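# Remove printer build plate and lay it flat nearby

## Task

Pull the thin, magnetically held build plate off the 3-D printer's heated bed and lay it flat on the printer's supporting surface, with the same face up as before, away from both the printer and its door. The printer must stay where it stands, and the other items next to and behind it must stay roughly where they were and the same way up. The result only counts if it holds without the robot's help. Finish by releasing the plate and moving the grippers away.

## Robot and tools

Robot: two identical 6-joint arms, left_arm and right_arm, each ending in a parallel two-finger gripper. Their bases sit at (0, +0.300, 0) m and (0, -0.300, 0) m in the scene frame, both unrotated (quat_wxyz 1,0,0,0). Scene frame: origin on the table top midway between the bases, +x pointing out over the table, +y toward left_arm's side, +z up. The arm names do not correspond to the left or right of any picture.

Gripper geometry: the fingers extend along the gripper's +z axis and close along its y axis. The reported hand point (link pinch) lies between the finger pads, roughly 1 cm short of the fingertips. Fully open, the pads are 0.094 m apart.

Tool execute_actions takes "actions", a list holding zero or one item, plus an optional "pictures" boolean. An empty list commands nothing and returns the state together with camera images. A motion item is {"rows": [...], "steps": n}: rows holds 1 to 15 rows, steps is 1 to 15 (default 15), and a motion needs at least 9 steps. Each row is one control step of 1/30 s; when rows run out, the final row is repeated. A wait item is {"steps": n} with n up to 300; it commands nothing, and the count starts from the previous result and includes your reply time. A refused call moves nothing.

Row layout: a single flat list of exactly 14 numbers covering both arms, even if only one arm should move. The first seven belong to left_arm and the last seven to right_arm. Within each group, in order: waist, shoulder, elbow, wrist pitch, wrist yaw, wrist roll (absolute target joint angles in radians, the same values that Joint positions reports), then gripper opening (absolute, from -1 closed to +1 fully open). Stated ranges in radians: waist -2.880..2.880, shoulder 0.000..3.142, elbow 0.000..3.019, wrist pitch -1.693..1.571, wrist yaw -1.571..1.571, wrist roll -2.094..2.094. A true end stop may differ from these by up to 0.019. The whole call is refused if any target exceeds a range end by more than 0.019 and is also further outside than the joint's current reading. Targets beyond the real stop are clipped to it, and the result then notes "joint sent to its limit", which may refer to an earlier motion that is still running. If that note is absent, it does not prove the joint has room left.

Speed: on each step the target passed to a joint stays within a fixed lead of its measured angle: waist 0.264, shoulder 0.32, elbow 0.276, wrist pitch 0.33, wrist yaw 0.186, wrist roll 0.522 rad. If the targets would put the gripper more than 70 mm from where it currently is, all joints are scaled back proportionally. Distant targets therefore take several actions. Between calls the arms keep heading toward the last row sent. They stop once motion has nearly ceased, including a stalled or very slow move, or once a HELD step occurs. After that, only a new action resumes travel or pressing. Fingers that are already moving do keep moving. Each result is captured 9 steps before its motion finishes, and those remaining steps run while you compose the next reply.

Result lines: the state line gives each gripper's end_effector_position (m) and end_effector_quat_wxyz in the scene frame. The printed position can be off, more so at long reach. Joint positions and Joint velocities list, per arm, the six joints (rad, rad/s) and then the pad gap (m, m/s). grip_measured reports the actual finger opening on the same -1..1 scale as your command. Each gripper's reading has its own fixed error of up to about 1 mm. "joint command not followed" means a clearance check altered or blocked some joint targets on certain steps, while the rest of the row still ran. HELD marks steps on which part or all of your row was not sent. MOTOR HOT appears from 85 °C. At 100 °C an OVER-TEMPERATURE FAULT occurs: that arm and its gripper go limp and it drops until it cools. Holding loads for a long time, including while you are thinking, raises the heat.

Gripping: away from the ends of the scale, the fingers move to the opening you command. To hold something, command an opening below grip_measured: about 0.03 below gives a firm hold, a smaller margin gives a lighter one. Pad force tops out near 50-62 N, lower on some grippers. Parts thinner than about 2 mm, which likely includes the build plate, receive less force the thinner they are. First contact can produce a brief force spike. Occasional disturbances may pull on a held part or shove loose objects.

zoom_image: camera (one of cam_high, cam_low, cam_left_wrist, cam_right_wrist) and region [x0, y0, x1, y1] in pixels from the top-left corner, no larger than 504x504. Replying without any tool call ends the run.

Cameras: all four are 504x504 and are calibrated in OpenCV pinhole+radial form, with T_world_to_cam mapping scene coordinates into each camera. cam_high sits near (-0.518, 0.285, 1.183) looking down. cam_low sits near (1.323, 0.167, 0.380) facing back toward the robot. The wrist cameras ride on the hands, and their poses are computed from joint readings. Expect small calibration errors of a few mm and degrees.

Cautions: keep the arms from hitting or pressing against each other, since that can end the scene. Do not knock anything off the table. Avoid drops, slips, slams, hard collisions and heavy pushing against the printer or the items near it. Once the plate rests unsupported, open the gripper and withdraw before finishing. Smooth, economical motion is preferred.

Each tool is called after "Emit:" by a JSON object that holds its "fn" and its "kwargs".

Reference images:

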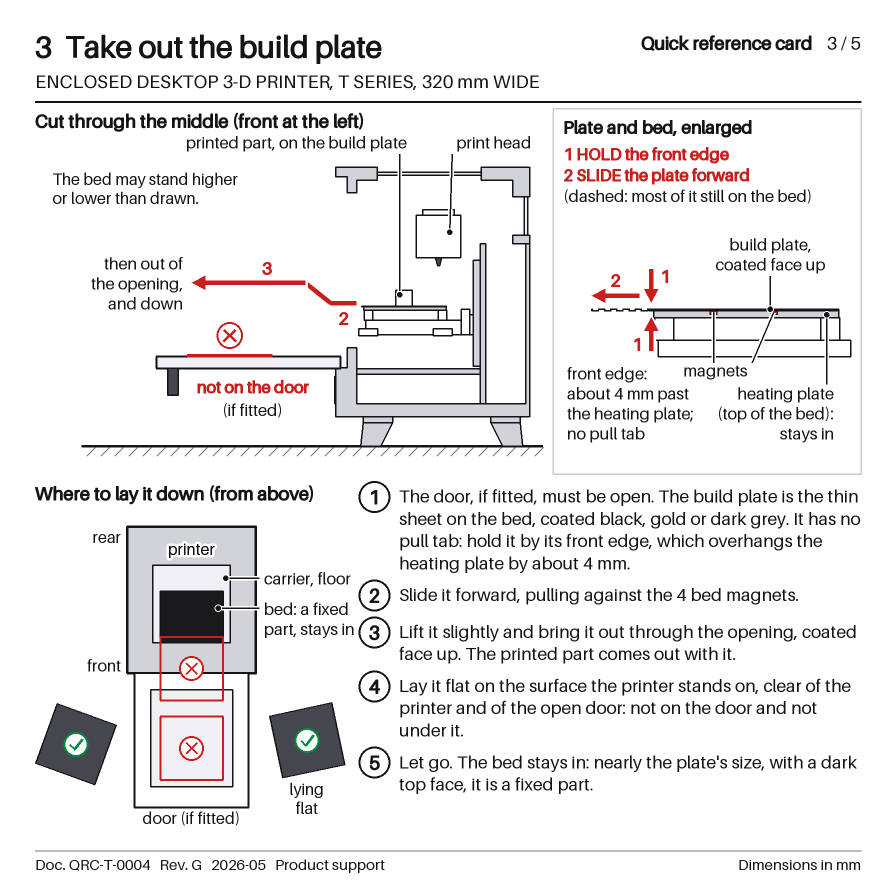

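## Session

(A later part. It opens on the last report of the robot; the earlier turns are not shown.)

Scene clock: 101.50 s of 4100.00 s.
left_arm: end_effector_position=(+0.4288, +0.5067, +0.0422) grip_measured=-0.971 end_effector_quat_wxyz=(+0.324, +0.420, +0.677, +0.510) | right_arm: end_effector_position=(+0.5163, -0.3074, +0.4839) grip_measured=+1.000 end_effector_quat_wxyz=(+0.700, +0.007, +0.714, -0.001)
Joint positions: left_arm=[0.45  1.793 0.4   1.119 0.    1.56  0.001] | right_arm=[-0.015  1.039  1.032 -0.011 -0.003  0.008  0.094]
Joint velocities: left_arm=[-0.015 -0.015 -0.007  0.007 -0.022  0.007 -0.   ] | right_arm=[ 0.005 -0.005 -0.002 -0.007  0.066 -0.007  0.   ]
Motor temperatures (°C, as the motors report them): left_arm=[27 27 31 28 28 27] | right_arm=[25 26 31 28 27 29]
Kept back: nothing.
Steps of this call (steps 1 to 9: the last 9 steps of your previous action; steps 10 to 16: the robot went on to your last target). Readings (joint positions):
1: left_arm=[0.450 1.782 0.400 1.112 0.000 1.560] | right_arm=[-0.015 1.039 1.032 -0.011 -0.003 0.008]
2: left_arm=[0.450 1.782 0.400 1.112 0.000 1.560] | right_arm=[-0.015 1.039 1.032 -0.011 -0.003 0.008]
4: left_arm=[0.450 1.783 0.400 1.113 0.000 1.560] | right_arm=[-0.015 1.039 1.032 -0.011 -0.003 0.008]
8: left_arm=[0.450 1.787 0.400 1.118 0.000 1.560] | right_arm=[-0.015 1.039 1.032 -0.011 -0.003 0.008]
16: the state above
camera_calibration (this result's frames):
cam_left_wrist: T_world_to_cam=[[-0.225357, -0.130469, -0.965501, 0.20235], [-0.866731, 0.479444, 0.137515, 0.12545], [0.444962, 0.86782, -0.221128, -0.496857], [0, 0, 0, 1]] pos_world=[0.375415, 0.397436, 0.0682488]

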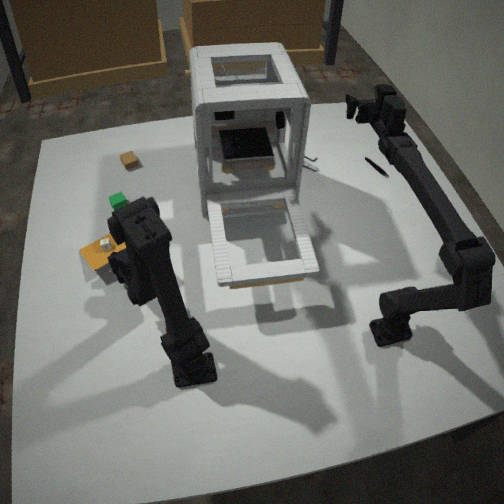

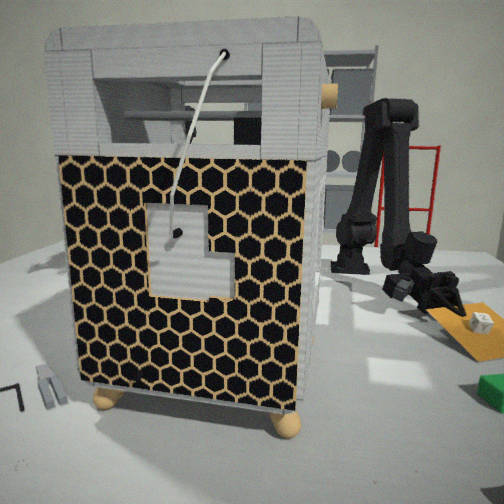

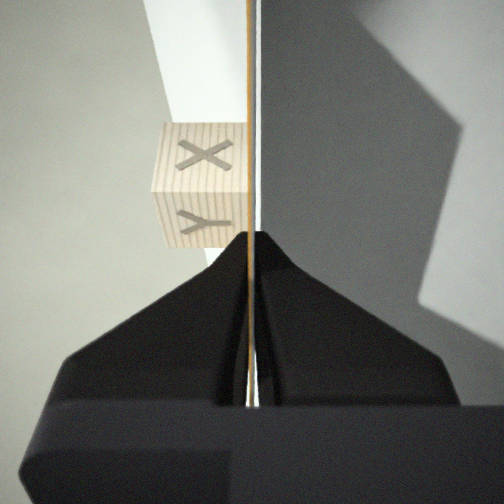

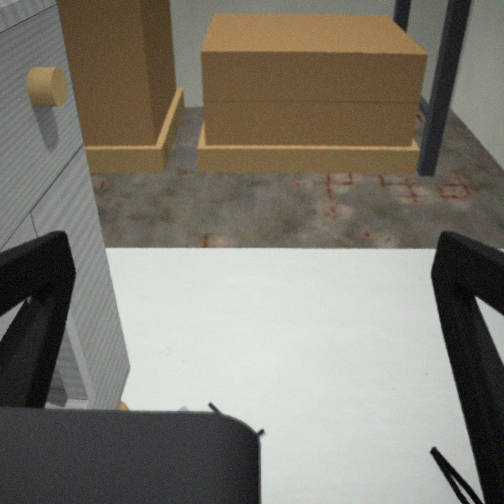

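Emit:
{"fn": "execute_actions", "kwargs": {"actions": [{"rows": [
[0.456,1.8060,0.4135,1.1625,0.002,1.571,-1,-0.015,1.039,1.032,-0.011,-0.003,0.008,1],
[0.456,1.8070,0.4135,1.1625,0.002,1.571,-1,-0.015,1.039,1.032,-0.011,-0.003,0.008,1],
[0.456,1.8080,0.4135,1.1625,0.002,1.571,-1,-0.015,1.039,1.032,-0.011,-0.003,0.008,1],
[0.456,1.8090,0.4135,1.1625,0.002,1.571,-1,-0.015,1.039,1.032,-0.011,-0.003,0.008,1],
[0.456,1.8100,0.4135,1.1625,0.002,1.571,-1,-0.015,1.039,1.032,-0.011,-0.003,0.008,1],
[0.456,1.8110,0.4135,1.1625,0.002,1.571,-1,-0.015,1.039,1.032,-0.011,-0.003,0.008,1],
[0.456,1.8120,0.4135,1.1625,0.002,1.571,-1,-0.015,1.039,1.032,-0.011,-0.003,0.008,1],
[0.456,1.8125,0.4135,1.1625,0.002,1.571,-1,-0.015,1.039,1.032,-0.011,-0.003,0.008,1],
[0.456,1.8130,0.4135,1.1625,0.002,1.571,-1,-0.015,1.039,1.032,-0.011,-0.003,0.008,1]
], "steps": 9}]}}

Emit:
{"fn": "execute_actions", "kwargs": {"actions": [{"steps": 16}], "pictures": true}}

Scene clock: 102.40 s of 4100.00 s.
left_arm: end_effector_position=(+0.4288, +0.5067, +0.0422) grip_measured=-0.971 end_effector_quat_wxyz=(+0.324, +0.420, +0.677, +0.510) | right_arm: end_effector_position=(+0.5163, -0.3074, +0.4839) grip_measured=+1.000 end_effector_quat_wxyz=(+0.700, +0.007, +0.714, -0.001)
Joint positions: left_arm=[0.45  1.793 0.4   1.119 0.    1.56  0.001] | right_arm=[-0.015  1.039  1.032 -0.011 -0.003  0.008  0.094]
Joint velocities: left_arm=[-0.005  0.005  0.002  0.007  0.022 -0.066 -0.   ] | right_arm=[-0.015 -0.005 -0.002  0.002 -0.066  0.037  0.   ]
Motor temperatures (°C, as the motors report them): left_arm=[27 27 31 28 28 27] | right_arm=[25 26 31 28 27 29]
Kept back: the last 9 steps of this action.
Steps of this call (steps 1 to 15: the robot went on to your last target; steps 16 to 27: nothing new was sent). Readings (joint positions):
1: left_arm=[0.450 1.793 0.400 1.119 0.000 1.560] | right_arm=[-0.015 1.039 1.032 -0.011 -0.003 0.008]
2: left_arm=[0.450 1.793 0.400 1.119 0.000 1.560] | right_arm=[-0.015 1.039 1.032 -0.011 -0.003 0.008]
4: left_arm=[0.450 1.793 0.400 1.119 0.000 1.560] | right_arm=[-0.015 1.039 1.032 -0.011 -0.003 0.008]
8: left_arm=[0.450 1.793 0.400 1.119 0.000 1.560] | right_arm=[-0.015 1.039 1.032 -0.011 -0.003 0.008]
27: the state above

Scene clock: 102.93 s of 4100.00 s.
left_arm: end_effector_position=(+0.4286, +0.5066, +0.0405) grip_measured=-0.971 end_effector_quat_wxyz=(+0.323, +0.420, +0.678, +0.509) | right_arm: end_effector_position=(+0.5163, -0.3074, +0.4839) grip_measured=+1.000 end_effector_quat_wxyz=(+0.700, +0.007, +0.714, -0.001)
Joint positions: left_arm=[0.45  1.799 0.4   1.122 0.    1.56  0.001] | right_arm=[-0.015  1.039  1.032 -0.011 -0.003  0.008  0.094]
Joint velocities: left_arm=[ 0.005 -0.005  0.012 -0.007  0.037  0.037  0.   ] | right_arm=[-0.005 -0.005  0.012 -0.017  0.051  0.037  0.   ]
Motor temperatures (°C, as the motors report them): left_arm=[27 27 30 28 28 27] | right_arm=[25 26 31 28 27 29]
Kept back: nothing.
Steps of this call (steps 1 to 9: the last 9 steps of your previous action; steps 10 to 15: the robot went on to your last target; step 16: nothing new was sent). Readings (joint positions):
1: left_arm=[0.450 1.793 0.400 1.119 0.000 1.560] | right_arm=[-0.015 1.039 1.032 -0.011 -0.003 0.008]
2: left_arm=[0.450 1.793 0.400 1.119 0.000 1.560] | right_arm=[-0.015 1.039 1.032 -0.011 -0.003 0.008]
4: left_arm=[0.450 1.794 0.400 1.119 0.000 1.560] | right_arm=[-0.015 1.039 1.032 -0.011 -0.003 0.008]
8: left_arm=[0.450 1.797 0.400 1.119 0.000 1.560] | right_arm=[-0.015 1.039 1.032 -0.011 -0.003 0.008]
16: the state above
All arms were judged still, so your last target was given up. Only a new action makes them travel on or press farther. Fingers that are still opening or closing keep moving.
camera_calibration (this result's frames):
cam_left_wrist: T_world_to_cam=[[-0.227346, -0.13143, -0.964904, 0.20195], [-0.866446, 0.479582, 0.138824, 0.125284], [0.444505, 0.867599, -0.222908, -0.496642], [0, 0, 0, 1]] pos_world=[0.375224, 0.397344, 0.066765]

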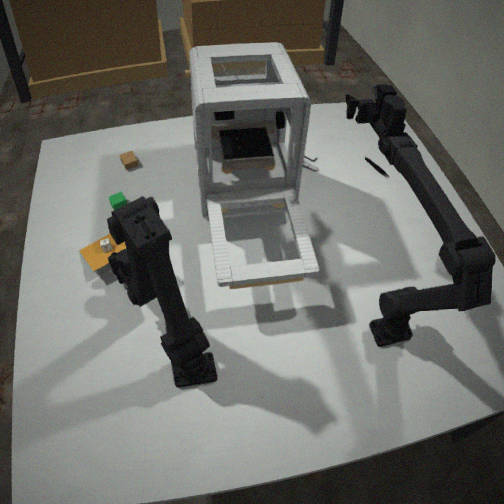

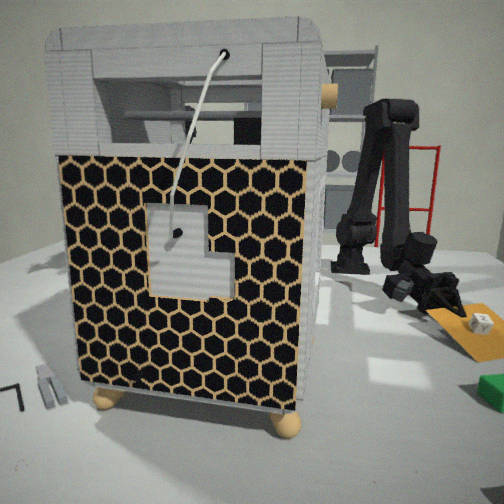

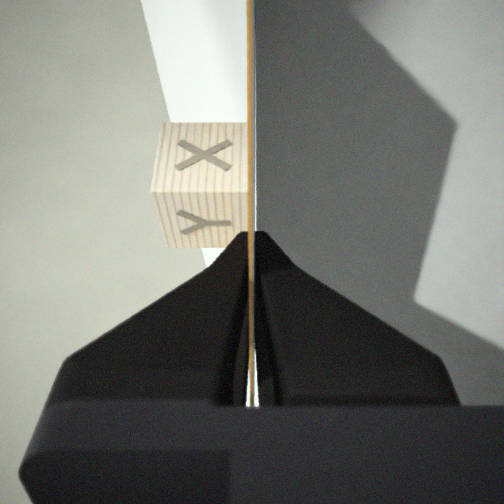

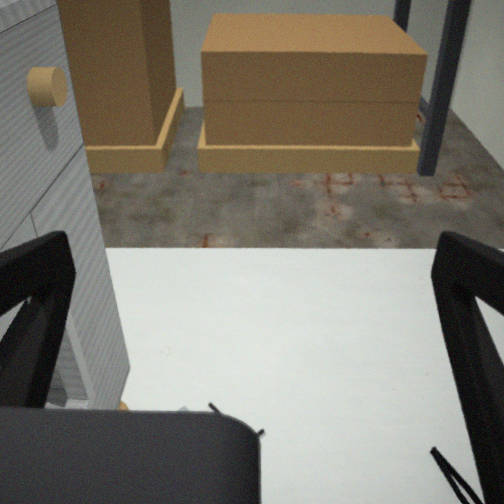

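Emit:
{"fn": "execute_actions", "kwargs": {"actions": [{"rows": [
[0.456,1.8130,0.4135,1.1560,0.002,1.571,-1,-0.015,1.039,1.032,-0.011,-0.003,0.008,1],
[0.456,1.8130,0.4135,1.1495,0.002,1.571,-0.98,-0.015,1.039,1.032,-0.011,-0.003,0.008,1],
[0.456,1.8100,0.4135,1.1430,0.002,1.571,-0.965,-0.015,1.039,1.032,-0.011,-0.003,0.008,1],
[0.456,1.8070,0.4135,1.1430,0.002,1.571,-0.95,-0.015,1.039,1.032,-0.011,-0.003,0.008,1],
[0.456,1.8040,0.4135,1.1430,0.002,1.571,-0.93,-0.015,1.039,1.032,-0.011,-0.003,0.008,1],
[0.456,1.8010,0.4135,1.1430,0.002,1.571,-0.905,-0.015,1.039,1.032,-0.011,-0.003,0.008,1],
[0.456,1.7980,0.4135,1.1430,0.002,1.571,-0.88,-0.015,1.039,1.032,-0.011,-0.003,0.008,1],
[0.456,1.7950,0.4135,1.1430,0.002,1.571,-0.85,-0.015,1.039,1.032,-0.011,-0.003,0.008,1],
[0.456,1.7920,0.4135,1.1430,0.002,1.571,-0.82,-0.015,1.039,1.032,-0.011,-0.003,0.008,1],
[0.456,1.7890,0.4135,1.1430,0.002,1.571,-0.79,-0.015,1.039,1.032,-0.011,-0.003,0.008,1],
[0.456,1.7860,0.4135,1.1430,0.002,1.571,-0.76,-0.015,1.039,1.032,-0.011,-0.003,0.008,1],
[0.456,1.7840,0.4135,1.1400,0.002,1.571,-0.73,-0.015,1.039,1.032,-0.011,-0.003,0.008,1],
[0.456,1.7820,0.4135,1.1380,0.002,1.571,-0.70,-0.015,1.039,1.032,-0.011,-0.003,0.008,1],
[0.456,1.7810,0.4135,1.1360,0.002,1.571,-0.68,-0.015,1.039,1.032,-0.011,-0.003,0.008,1],
[0.456,1.7800,0.4135,1.1350,0.002,1.571,-0.66,-0.015,1.039,1.032,-0.011,-0.003,0.008,1]
], "steps": 15}]}}

Emit:
{"fn": "execute_actions", "kwargs": {"actions": [{"steps": 15}], "pictures": true}}

Scene clock: 105.93 s of 4100.00 s.
left_arm: end_effector_position=(+0.4286, +0.5066, +0.0405) grip_measured=-0.917 end_effector_quat_wxyz=(+0.323, +0.420, +0.678, +0.509) | right_arm: end_effector_position=(+0.5163, -0.3074, +0.4839) grip_measured=+1.000 end_effector_quat_wxyz=(+0.700, +0.007, +0.714, -0.001)
Joint positions: left_arm=[0.45  1.799 0.4   1.122 0.    1.56  0.004] | right_arm=[-0.015  1.039  1.032 -0.011 -0.003  0.008  0.094]
Joint velocities: left_arm=[ 0.005 -0.005  0.002  0.002 -0.066  0.066  0.022] | right_arm=[-0.005 -0.005  0.027  0.002  0.051 -0.095  0.   ]
Motor temperatures (°C, as the motors report them): left_arm=[27 27 30 28 28 27] | right_arm=[25 26 31 28 27 29]
Steps of this call (steps 1 to 84: nothing new was sent; steps 85 to 90: the first 6 steps of this action). Readings (joint positions):
85: left_arm=[0.450 1.799 0.400 1.122 0.000 1.560] | right_arm=[-0.015 1.039 1.032 -0.011 -0.003 0.008]
86: left_arm=[0.450 1.799 0.400 1.122 0.000 1.560] | right_arm=[-0.015 1.039 1.032 -0.011 -0.003 0.008]
88: left_arm=[0.450 1.799 0.400 1.122 0.000 1.560] | right_arm=[-0.015 1.039 1.032 -0.011 -0.003 0.008]
90: the state above

Scene clock: 106.43 s of 4100.00 s.
left_arm: end_effector_position=(+0.4286, +0.5066, +0.0405) grip_measured=-0.662 end_effector_quat_wxyz=(+0.323, +0.420, +0.678, +0.509) | right_arm: end_effector_position=(+0.5163, -0.3074, +0.4839) grip_measured=+1.000 end_effector_quat_wxyz=(+0.700, +0.007, +0.714, -0.001)
Joint positions: left_arm=[0.45  1.799 0.4   1.122 0.    1.56  0.016] | right_arm=[-0.015  1.039  1.032 -0.011 -0.003  0.008  0.094]
Joint velocities: left_arm=[-0.005 -0.005  0.002 -0.017  0.022 -0.037 -0.001] | right_arm=[ 0.015 -0.024 -0.002 -0.002 -0.037 -0.022  0.   ]
Motor temperatures (°C, as the motors report them): left_arm=[27 27 30 28 28 27] | right_arm=[25 26 31 28 27 29]
Kept back: nothing.
Steps of this call (steps 1 to 9: the last 9 steps of your previous action; steps 10 to 15: the robot went on to your last target). Readings (joint positions):
1: left_arm=[0.450 1.799 0.400 1.122 0.000 1.560] | right_arm=[-0.015 1.039 1.032 -0.011 -0.003 0.008]
2: left_arm=[0.450 1.799 0.400 1.122 0.000 1.560] | right_arm=[-0.015 1.039 1.032 -0.011 -0.003 0.008]
4: left_arm=[0.450 1.799 0.400 1.122 0.000 1.560] | right_arm=[-0.015 1.039 1.032 -0.011 -0.003 0.008]
8: left_arm=[0.450 1.799 0.400 1.122 0.000 1.560] | right_arm=[-0.015 1.039 1.032 -0.011 -0.003 0.008]
15: the state above
All arms were judged still, so your last target was given up. Only a new action makes them travel on or press farther. Fingers that are still opening or closing keep moving.
camera_calibration (this result's frames):
cam_left_wrist: T_world_to_cam=[[-0.227346, -0.13143, -0.964904, 0.20195], [-0.866446, 0.479582, 0.138824, 0.125284], [0.444505, 0.867599, -0.222908, -0.496642], [0, 0, 0, 1]] pos_world=[0.375224, 0.397344, 0.066765]

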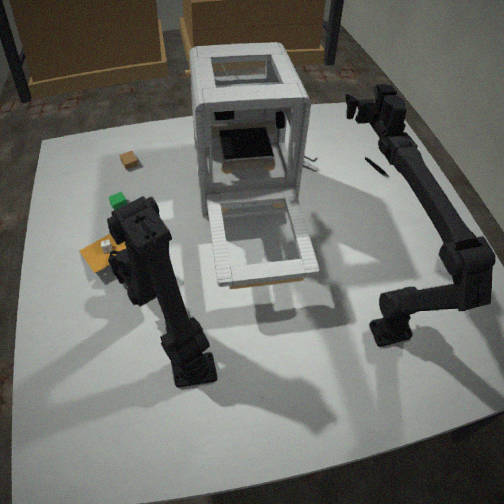

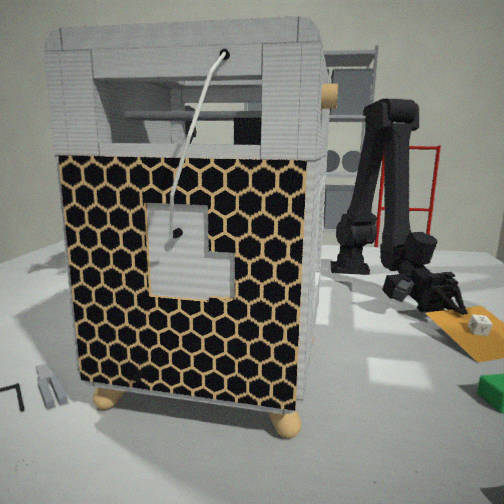

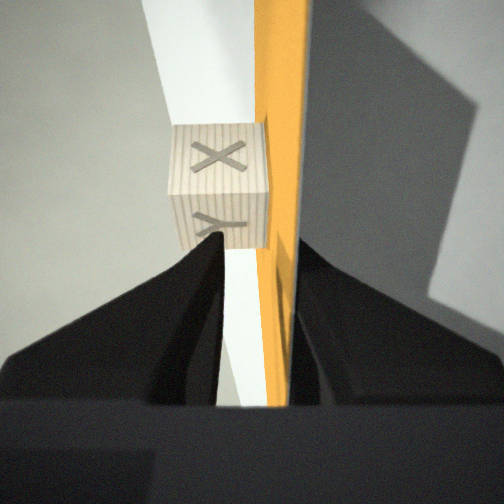

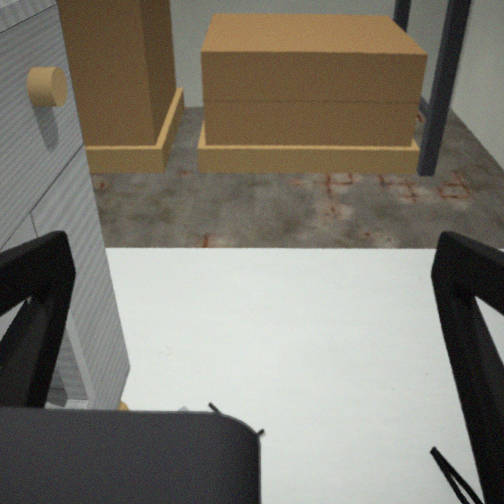

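Emit:
{"fn": "execute_actions", "kwargs": {"actions": [{"rows": [
[0.456,1.7701,0.4135,1.1206,0.002,1.571,-0.66,-0.015,1.039,1.032,-0.011,-0.003,0.008,1],
[0.456,1.7656,0.4135,1.1137,0.002,1.571,-0.66,-0.015,1.039,1.032,-0.011,-0.003,0.008,1],
[0.456,1.7598,0.4135,1.1030,0.002,1.571,-0.66,-0.015,1.039,1.032,-0.011,-0.003,0.008,1],
[0.456,1.7530,0.4135,1.0893,0.002,1.571,-0.66,-0.015,1.039,1.032,-0.011,-0.003,0.008,1],
[0.456,1.7455,0.4135,1.0732,0.002,1.571,-0.66,-0.015,1.039,1.032,-0.011,-0.003,0.008,1],
[0.456,1.7375,0.4135,1.0554,0.002,1.571,-0.66,-0.015,1.039,1.032,-0.011,-0.003,0.008,1],
[0.456,1.7295,0.4135,1.0366,0.002,1.571,-0.66,-0.015,1.039,1.032,-0.011,-0.003,0.008,1],
[0.456,1.7215,0.4135,1.0174,0.002,1.571,-0.66,-0.015,1.039,1.032,-0.011,-0.003,0.008,1],
[0.456,1.7140,0.4135,0.9986,0.002,1.571,-0.66,-0.015,1.039,1.032,-0.011,-0.003,0.008,1],
[0.456,1.7072,0.4135,0.9808,0.002,1.571,-0.66,-0.015,1.039,1.032,-0.011,-0.003,0.008,1],
[0.456,1.7014,0.4135,0.9647,0.002,1.571,-0.66,-0.015,1.039,1.032,-0.011,-0.003,0.008,1],
[0.456,1.6969,0.4135,0.9510,0.002,1.571,-0.66,-0.015,1.039,1.032,-0.011,-0.003,0.008,1],
[0.456,1.6940,0.4135,0.9403,0.002,1.571,-0.66,-0.015,1.039,1.032,-0.011,-0.003,0.008,1],
[0.456,1.6930,0.4135,0.9334,0.002,1.571,-0.66,-0.015,1.039,1.032,-0.011,-0.003,0.008,1],
[0.456,1.6930,0.4135,0.9310,0.002,1.571,-0.66,-0.015,1.039,1.032,-0.011,-0.003,0.008,1]
], "steps": 15}]}}

Emit:
{"fn": "execute_actions", "kwargs": {"actions": [{"steps": 16}], "pictures": true}}

Scene clock: 110.30 s of 4100.00 s.
left_arm: end_effector_position=(+0.4278, +0.5062, +0.0396) grip_measured=-0.662 end_effector_quat_wxyz=(+0.320, +0.423, +0.682, +0.503) | right_arm: end_effector_position=(+0.5163, -0.3074, +0.4839) grip_measured=+1.000 end_effector_quat_wxyz=(+0.700, +0.007, +0.714, -0.001)
Joint positions: left_arm=[0.45  1.785 0.4   1.092 0.    1.56  0.016] | right_arm=[-0.015  1.039  1.032 -0.011 -0.003  0.008  0.094]
Joint velocities: left_arm=[-0.015 -0.2   -0.017 -0.393 -0.037  0.139  0.   ] | right_arm=[-0.015  0.015  0.007 -0.012 -0.095  0.022  0.   ]
Motor temperatures (°C, as the motors report them): left_arm=[27 27 30 28 28 27] | right_arm=[25 26 31 28 27 29]
Steps of this call (steps 1 to 90: nothing new was sent; then 0.67 s passed at rest; steps 91 to 96: the first 6 steps of this action). Readings (joint positions):
91: left_arm=[0.450 1.799 0.400 1.122 0.000 1.560] | right_arm=[-0.015 1.039 1.032 -0.011 -0.003 0.008]
92: left_arm=[0.450 1.799 0.400 1.122 0.000 1.560] | right_arm=[-0.015 1.039 1.032 -0.011 -0.003 0.008]
94: left_arm=[0.450 1.795 0.400 1.114 0.000 1.560] | right_arm=[-0.015 1.039 1.032 -0.011 -0.003 0.008]
96: the state above

Scene clock: 110.83 s of 4100.00 s.
left_arm: end_effector_position=(+0.4226, +0.5037, +0.0355) grip_measured=-0.662 end_effector_quat_wxyz=(+0.302, +0.436, +0.702, +0.475) | right_arm: end_effector_position=(+0.5163, -0.3074, +0.4839) grip_measured=+1.000 end_effector_quat_wxyz=(+0.700, +0.007, +0.714, -0.001)
Joint positions: left_arm=[0.45  1.717 0.4   0.941 0.    1.56  0.016] | right_arm=[-0.015  1.039  1.032 -0.011 -0.003  0.008  0.094]
Joint velocities: left_arm=[-0.015 -0.005  0.002 -0.002  0.066  0.022  0.001] | right_arm=[-0.034  0.005  0.002  0.002  0.081 -0.022  0.   ]
Motor temperatures (°C, as the motors report them): left_arm=[27 27 30 28 28 27] | right_arm=[25 26 31 28 27 29]
Kept back: nothing.
Steps of this call (steps 1 to 9: the last 9 steps of your previous action; steps 10 to 16: the robot went on to your last target). Readings (joint positions):
1: left_arm=[0.450 1.778 0.400 1.077 0.000 1.560] | right_arm=[-0.015 1.039 1.032 -0.011 -0.003 0.008]
2: left_arm=[0.450 1.769 0.400 1.061 0.000 1.560] | right_arm=[-0.015 1.039 1.032 -0.011 -0.003 0.008]
4: left_arm=[0.450 1.751 0.400 1.026 0.000 1.560] | right_arm=[-0.015 1.039 1.032 -0.011 -0.003 0.008]
8: left_arm=[0.450 1.722 0.400 0.965 0.000 1.560] | right_arm=[-0.015 1.039 1.032 -0.011 -0.003 0.008]
16: the state above
camera_calibration (this result's frames):
cam_left_wrist: T_world_to_cam=[[-0.311572, -0.172133, -0.934501, 0.25038], [-0.851674, 0.486721, 0.194304, 0.110389], [0.421395, 0.85643, -0.29825, -0.474546], [0, 0, 0, 1]] pos_world=[0.371998, 0.395786, 0.0709981]

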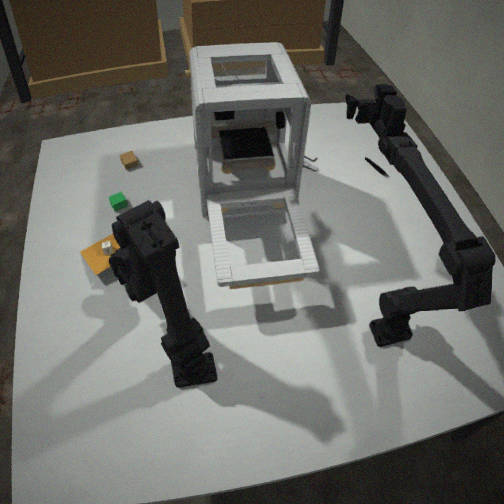

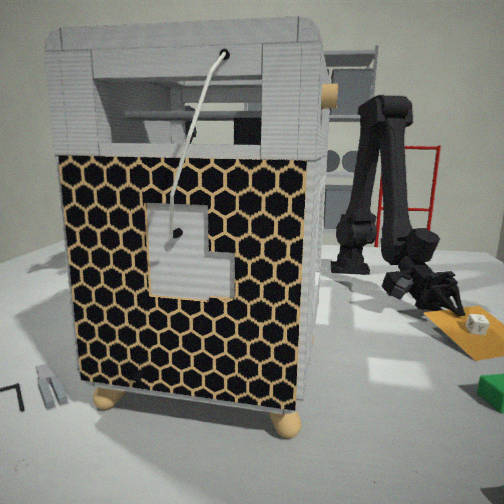

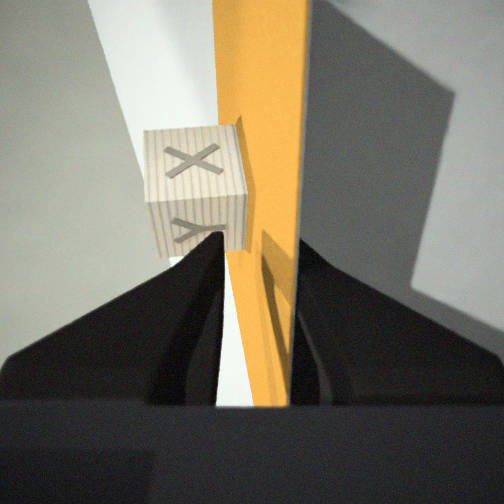

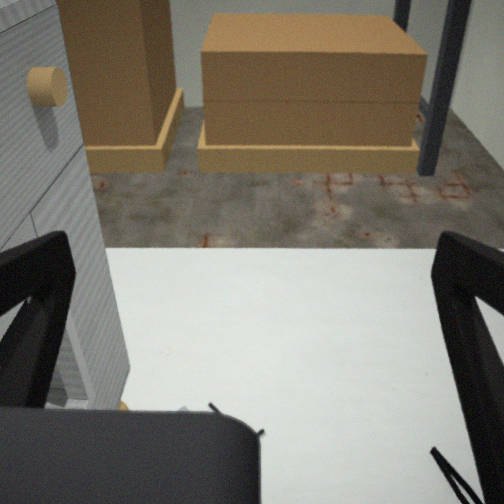

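Emit:
{"fn": "execute_actions", "kwargs": {"actions": [{"rows": [
[0.456,1.6885,0.4135,0.9282,0.002,1.571,-0.64,-0.015,1.039,1.032,-0.011,-0.003,0.008,1],
[0.456,1.6833,0.4135,0.9205,0.002,1.571,-0.62,-0.015,1.039,1.032,-0.011,-0.003,0.008,1],
[0.456,1.6767,0.4135,0.9084,0.002,1.571,-0.60,-0.015,1.039,1.032,-0.011,-0.003,0.008,1],
[0.456,1.6689,0.4135,0.8929,0.002,1.571,-0.58,-0.015,1.039,1.032,-0.011,-0.003,0.008,1],
[0.456,1.6603,0.4135,0.8747,0.002,1.571,-0.56,-0.015,1.039,1.032,-0.011,-0.003,0.008,1],
[0.456,1.6511,0.4135,0.8546,0.002,1.571,-0.54,-0.015,1.039,1.032,-0.011,-0.003,0.008,1],
[0.456,1.6419,0.4135,0.8333,0.002,1.571,-0.52,-0.015,1.039,1.032,-0.011,-0.003,0.008,1],
[0.456,1.6327,0.4135,0.8117,0.002,1.571,-0.50,-0.015,1.039,1.032,-0.011,-0.003,0.008,1],
[0.456,1.6241,0.4135,0.7904,0.002,1.571,-0.48,-0.015,1.039,1.032,-0.011,-0.003,0.008,1],
[0.456,1.6163,0.4135,0.7703,0.002,1.571,-0.46,-0.015,1.039,1.032,-0.011,-0.003,0.008,1],
[0.456,1.6097,0.4135,0.7521,0.002,1.571,-0.44,-0.015,1.039,1.032,-0.011,-0.003,0.008,1],
[0.456,1.6045,0.4135,0.7366,0.002,1.571,-0.42,-0.015,1.039,1.032,-0.011,-0.003,0.008,1],
[0.456,1.6012,0.4135,0.7245,0.002,1.571,-0.404,-0.015,1.039,1.032,-0.011,-0.003,0.008,1],
[0.456,1.6000,0.4135,0.7168,0.002,1.571,-0.404,-0.015,1.039,1.032,-0.011,-0.003,0.008,1],
[0.456,1.6000,0.4135,0.7140,0.002,1.571,-0.404,-0.015,1.039,1.032,-0.011,-0.003,0.008,1]
], "steps": 15}]}}

Emit:
{"fn": "execute_actions", "kwargs": {"actions": [{"steps": 16}], "pictures": true}}

Scene clock: 117.03 s of 4100.00 s.
left_arm: end_effector_position=(+0.4203, +0.5026, +0.0328) grip_measured=-0.551 end_effector_quat_wxyz=(+0.296, +0.440, +0.709, +0.466) | right_arm: end_effector_position=(+0.5163, -0.3074, +0.4839) grip_measured=+1.000 end_effector_quat_wxyz=(+0.700, +0.007, +0.714, -0.001)
Joint positions: left_arm=[0.45  1.7   0.4   0.897 0.    1.56  0.021] | right_arm=[-0.015  1.039  1.032 -0.011 -0.003  0.008  0.094]
Joint velocities: left_arm=[-0.015 -0.22  -0.002 -0.496  0.051 -0.022  0.018] | right_arm=[ 0.005  0.005 -0.002 -0.032  0.051  0.051  0.   ]
Motor temperatures (°C, as the motors report them): left_arm=[27 27 29 28 28 27] | right_arm=[25 26 31 28 27 29]
Steps of this call (steps 1 to 15: the robot went on to your last target; steps 16 to 90: nothing new was sent; then 3.00 s passed at rest; steps 91 to 96: the first 6 steps of this action). Readings (joint positions):
91: left_arm=[0.450 1.717 0.400 0.941 0.000 1.560] | right_arm=[-0.015 1.039 1.032 -0.011 -0.003 0.008]
92: left_arm=[0.450 1.716 0.400 0.939 0.000 1.560] | right_arm=[-0.015 1.039 1.032 -0.011 -0.003 0.008]
94: left_arm=[0.450 1.712 0.400 0.924 0.000 1.560] | right_arm=[-0.015 1.039 1.032 -0.011 -0.003 0.008]
96: the state above

Scene clock: 117.57 s of 4100.00 s.
left_arm: end_effector_position=(+0.4107, +0.4979, +0.0289) grip_measured=-0.406 end_effector_quat_wxyz=(+0.274, +0.453, +0.730, +0.432) | right_arm: end_effector_position=(+0.5163, -0.3074, +0.4839) grip_measured=+1.000 end_effector_quat_wxyz=(+0.700, +0.007, +0.714, -0.001)
Joint positions: left_arm=[0.45  1.622 0.4   0.724 0.    1.56  0.028] | right_arm=[-0.015  1.039  1.032 -0.011 -0.003  0.008  0.094]
Joint velocities: left_arm=[-0.005 -0.005 -0.002 -0.012  0.007 -0.007  0.   ] | right_arm=[ 0.005 -0.005  0.012 -0.017 -0.051 -0.037  0.   ]
Motor temperatures (°C, as the motors report them): left_arm=[27 27 29 28 28 27] | right_arm=[25 26 31 28 27 29]
Kept back: nothing.
Steps of this call (steps 1 to 9: the last 9 steps of your previous action; steps 10 to 16: the robot went on to your last target). Readings (joint positions):
1: left_arm=[0.450 1.692 0.400 0.879 0.000 1.560] | right_arm=[-0.015 1.039 1.032 -0.011 -0.003 0.008]
2: left_arm=[0.450 1.682 0.400 0.860 0.000 1.560] | right_arm=[-0.015 1.039 1.032 -0.011 -0.003 0.008]
4: left_arm=[0.450 1.661 0.400 0.820 0.000 1.560] | right_arm=[-0.015 1.039 1.032 -0.011 -0.003 0.008]
8: left_arm=[0.450 1.628 0.400 0.752 0.000 1.560] | right_arm=[-0.015 1.039 1.032 -0.011 -0.003 0.008]
16: the state above
camera_calibration (this result's frames):
cam_left_wrist: T_world_to_cam=[[-0.411952, -0.220642, -0.884089, 0.303421], [-0.826563, 0.498856, 0.260647, 0.0860472], [0.383523, 0.838129, -0.387879, -0.439297], [0, 0, 0, 1]] pos_world=[0.364599, 0.39221, 0.0754295]

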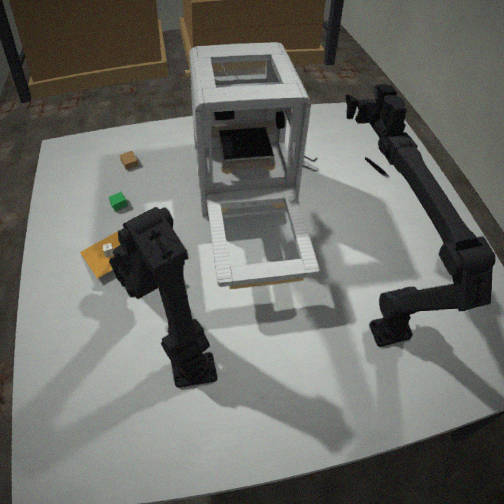

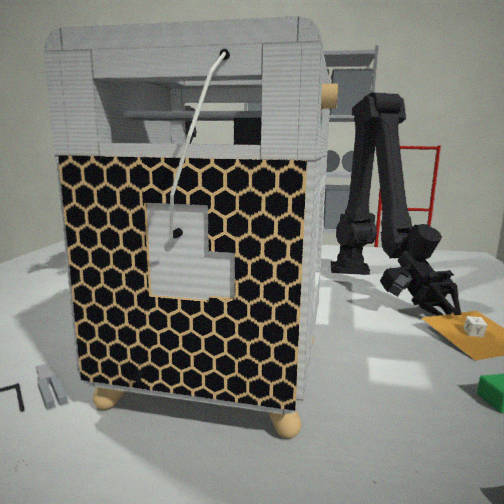

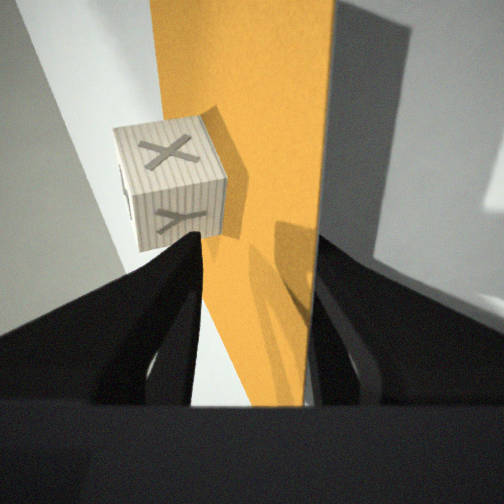

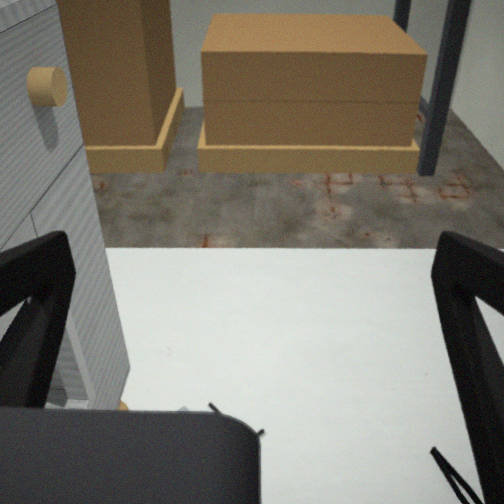

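Emit:
{"fn": "execute_actions", "kwargs": {"actions": [{"rows": [
[0.456,1.6,0.4135,0.712,0.002,1.571,-0.404,-0.015,1.039,1.032,-0.011,-0.003,0.008,1],
[0.456,1.6,0.4135,0.710,0.002,1.571,-0.404,-0.015,1.039,1.032,-0.011,-0.003,0.008,1],
[0.456,1.6,0.4135,0.708,0.002,1.571,-0.404,-0.015,1.039,1.032,-0.011,-0.003,0.008,1],
[0.456,1.6,0.4135,0.706,0.002,1.571,-0.404,-0.015,1.039,1.032,-0.011,-0.003,0.008,1],
[0.456,1.6,0.4135,0.704,0.002,1.571,-0.404,-0.015,1.039,1.032,-0.011,-0.003,0.008,1],
[0.456,1.6,0.4135,0.702,0.002,1.571,-0.404,-0.015,1.039,1.032,-0.011,-0.003,0.008,1],
[0.456,1.6,0.4135,0.700,0.002,1.571,-0.404,-0.015,1.039,1.032,-0.011,-0.003,0.008,1],
[0.456,1.6,0.4135,0.698,0.002,1.571,-0.404,-0.015,1.039,1.032,-0.011,-0.003,0.008,1],
[0.456,1.6,0.4135,0.696,0.002,1.571,-0.404,-0.015,1.039,1.032,-0.011,-0.003,0.008,1]
], "steps": 9}]}}

Emit:
{"fn": "execute_actions", "kwargs": {"actions": [{"steps": 14}]}}

Scene clock: 120.43 s of 4100.00 s.
left_arm: end_effector_position=(+0.4107, +0.4979, +0.0289) grip_measured=-0.406 end_effector_quat_wxyz=(+0.274, +0.453, +0.730, +0.432) | right_arm: end_effector_position=(+0.5163, -0.3074, +0.4839) grip_measured=+1.000 end_effector_quat_wxyz=(+0.700, +0.007, +0.714, -0.001)
Joint positions: left_arm=[0.45  1.622 0.4   0.724 0.    1.56  0.028] | right_arm=[-0.015  1.039  1.032 -0.011 -0.003  0.008  0.094]
Joint velocities: left_arm=[ 0.005 -0.005 -0.002 -0.007 -0.037 -0.007  0.   ] | right_arm=[-0.024  0.015 -0.002 -0.002 -0.022 -0.022  0.   ]
Motor temperatures (°C, as the motors report them): left_arm=[27 27 29 28 28 27] | right_arm=[25 26 31 28 27 29]
Kept back: the last 9 steps of this action.
Steps of this call (steps 1 to 15: the robot went on to your last target; steps 16 to 86: nothing new was sent). Readings (joint positions):
1: left_arm=[0.450 1.622 0.400 0.724 0.000 1.560] | right_arm=[-0.015 1.039 1.032 -0.011 -0.003 0.008]
2: left_arm=[0.450 1.622 0.400 0.724 0.000 1.560] | right_arm=[-0.015 1.039 1.032 -0.011 -0.003 0.008]
4: left_arm=[0.450 1.622 0.400 0.724 0.000 1.560] | right_arm=[-0.015 1.039 1.032 -0.011 -0.003 0.008]
8: left_arm=[0.450 1.622 0.400 0.724 0.000 1.560] | right_arm=[-0.015 1.039 1.032 -0.011 -0.003 0.008]
86: the state above

Scene clock: 120.90 s of 4100.00 s.
left_arm: end_effector_position=(+0.4088, +0.4970, +0.0251) grip_measured=-0.406 end_effector_quat_wxyz=(+0.270, +0.455, +0.734, +0.425) | right_arm: end_effector_position=(+0.5163, -0.3074, +0.4839) grip_measured=+1.000 end_effector_quat_wxyz=(+0.700, +0.007, +0.714, -0.001)
Joint positions: left_arm=[0.45  1.622 0.4   0.707 0.    1.56  0.028] | right_arm=[-0.015  1.039  1.032 -0.011 -0.003  0.008  0.094]
Joint velocities: left_arm=[-0.005 -0.005  0.007 -0.007 -0.037  0.095  0.001] | right_arm=[ 0.015 -0.005  0.017 -0.012  0.022  0.007  0.   ]
Motor temperatures (°C, as the motors report them): left_arm=[27 27 29 28 28 27] | right_arm=[25 26 31 28 27 29]
Kept back: nothing.
Steps of this call (steps 1 to 9: the last 9 steps of your previous action; steps 10 to 14: the robot went on to your last target). Readings (joint positions):
1: left_arm=[0.450 1.622 0.400 0.724 0.000 1.560] | right_arm=[-0.015 1.039 1.032 -0.011 -0.003 0.008]
2: left_arm=[0.450 1.622 0.400 0.724 0.000 1.560] | right_arm=[-0.015 1.039 1.032 -0.011 -0.003 0.008]
4: left_arm=[0.450 1.622 0.400 0.721 0.000 1.560] | right_arm=[-0.015 1.039 1.032 -0.011 -0.003 0.008]
8: left_arm=[0.450 1.622 0.400 0.713 0.000 1.560] | right_arm=[-0.015 1.039 1.032 -0.011 -0.003 0.008]
14: the state above

Emit:
{"fn": "execute_actions", "kwargs": {"actions": [{"rows": [
[0.456,1.6,0.4135,0.6945,0.002,1.571,-0.404,-0.015,1.039,1.032,-0.011,-0.003,0.008,1],
[0.456,1.6,0.4135,0.6930,0.002,1.571,-0.404,-0.015,1.039,1.032,-0.011,-0.003,0.008,1],
[0.456,1.6,0.4135,0.6914,0.002,1.571,-0.404,-0.015,1.039,1.032,-0.011,-0.003,0.008,1],
[0.456,1.6,0.4135,0.6898,0.002,1.571,-0.404,-0.015,1.039,1.032,-0.011,-0.003,0.008,1],
[0.456,1.6,0.4135,0.6882,0.002,1.571,-0.404,-0.015,1.039,1.032,-0.011,-0.003,0.008,1],
[0.456,1.6,0.4135,0.6866,0.002,1.571,-0.404,-0.015,1.039,1.032,-0.011,-0.003,0.008,1],
[0.456,1.6,0.4135,0.6850,0.002,1.571,-0.404,-0.015,1.039,1.032,-0.011,-0.003,0.008,1],
[0.456,1.6,0.4135,0.6835,0.002,1.571,-0.404,-0.015,1.039,1.032,-0.011,-0.003,0.008,1],
[0.456,1.6,0.4135,0.6820,0.002,1.571,-0.404,-0.015,1.039,1.032,-0.011,-0.003,0.008,1]
], "steps": 9}]}}

Emit:
{"fn": "execute_actions", "kwargs": {"actions": [{"steps": 14}], "pictures": true}}

Scene clock: 121.43 s of 4100.00 s.
left_arm: end_effector_position=(+0.4088, +0.4970, +0.0250) grip_measured=-0.406 end_effector_quat_wxyz=(+0.270, +0.455, +0.734, +0.425) | right_arm: end_effector_position=(+0.5163, -0.3074, +0.4839) grip_measured=+1.000 end_effector_quat_wxyz=(+0.700, +0.007, +0.714, -0.001)
Joint positions: left_arm=[0.45  1.622 0.4   0.706 0.    1.56  0.028] | right_arm=[-0.015  1.039  1.032 -0.011 -0.003  0.008  0.094]
Joint velocities: left_arm=[-0.005 -0.015  0.017  0.002  0.007 -0.051 -0.001] | right_arm=[ 0.005 -0.024 -0.012 -0.017  0.051  0.022  0.   ]
Motor temperatures (°C, as the motors report them): left_arm=[27 27 29 28 28 27] | right_arm=[25 26 31 28 27 29]
Kept back: the last 9 steps of this action.
Steps of this call (steps 1 to 16: the robot went on to your last target). Readings (joint positions):
1: left_arm=[0.450 1.622 0.400 0.706 0.000 1.560] | right_arm=[-0.015 1.039 1.032 -0.011 -0.003 0.008]
2: left_arm=[0.450 1.622 0.400 0.706 0.000 1.560] | right_arm=[-0.015 1.039 1.032 -0.011 -0.003 0.008]
4: left_arm=[0.450 1.622 0.400 0.706 0.000 1.560] | right_arm=[-0.015 1.039 1.032 -0.011 -0.003 0.008]
8: left_arm=[0.450 1.622 0.400 0.706 0.000 1.560] | right_arm=[-0.015 1.039 1.032 -0.011 -0.003 0.008]
16: the state above

Scene clock: 121.90 s of 4100.00 s.
left_arm: end_effector_position=(+0.4072, +0.4963, +0.0220) grip_measured=-0.406 end_effector_quat_wxyz=(+0.267, +0.457, +0.737, +0.420) | right_arm: end_effector_position=(+0.5163, -0.3074, +0.4839) grip_measured=+1.000 end_effector_quat_wxyz=(+0.700, +0.007, +0.714, -0.001)
Joint positions: left_arm=[0.45  1.622 0.4   0.692 0.    1.56  0.028] | right_arm=[-0.015  1.039  1.032 -0.011 -0.003  0.008  0.094]
Joint velocities: left_arm=[-0.015 -0.005  0.007 -0.012  0.037 -0.066 -0.   ] | right_arm=[-0.015 -0.015  0.002 -0.002  0.051 -0.051  0.   ]
Motor temperatures (°C, as the motors report them): left_arm=[27 27 29 28 28 27] | right_arm=[25 26 31 28 27 29]
Kept back: nothing.
Steps of this call (steps 1 to 9: the last 9 steps of your previous action; steps 10 to 14: the robot went on to your last target). Readings (joint positions):
1: left_arm=[0.450 1.622 0.400 0.706 0.000 1.560] | right_arm=[-0.015 1.039 1.032 -0.011 -0.003 0.008]
2: left_arm=[0.450 1.622 0.400 0.706 0.000 1.560] | right_arm=[-0.015 1.039 1.032 -0.011 -0.003 0.008]
4: left_arm=[0.450 1.622 0.400 0.703 0.000 1.560] | right_arm=[-0.015 1.039 1.032 -0.011 -0.003 0.008]
8: left_arm=[0.450 1.622 0.400 0.697 0.000 1.560] | right_arm=[-0.015 1.039 1.032 -0.011 -0.003 0.008]
14: the state above
camera_calibration (this result's frames):
cam_left_wrist: T_world_to_cam=[[-0.437239, -0.232862, -0.868676, 0.311569], [-0.8188, 0.502607, 0.277403, 0.0804016], [0.372006, 0.832563, -0.410427, -0.431259], [0, 0, 0, 1]] pos_world=[0.362494, 0.391192, 0.0713483]

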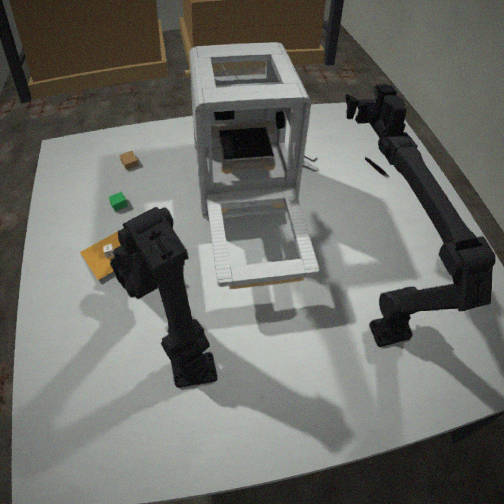

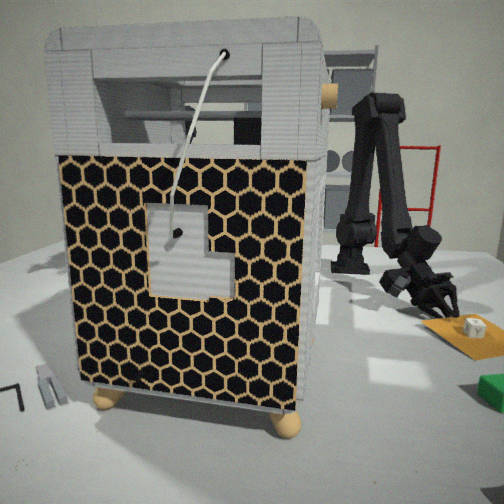

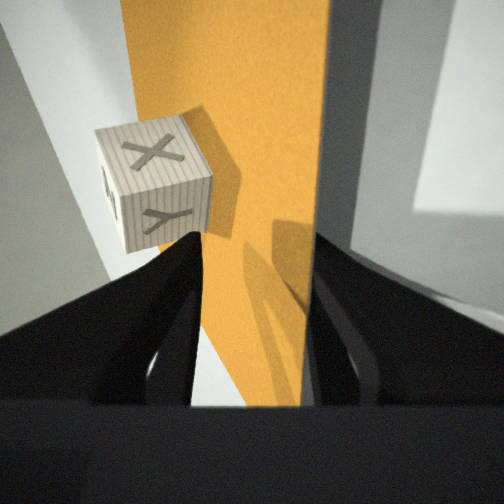

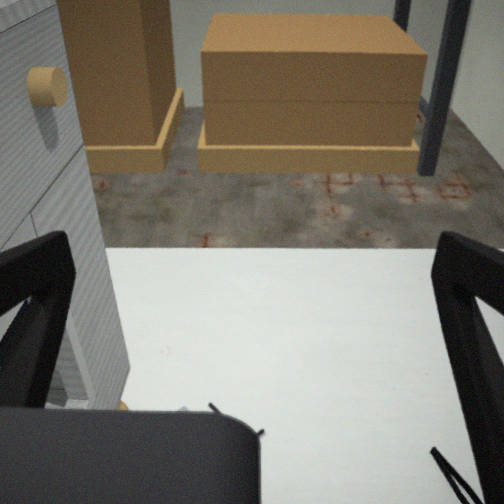

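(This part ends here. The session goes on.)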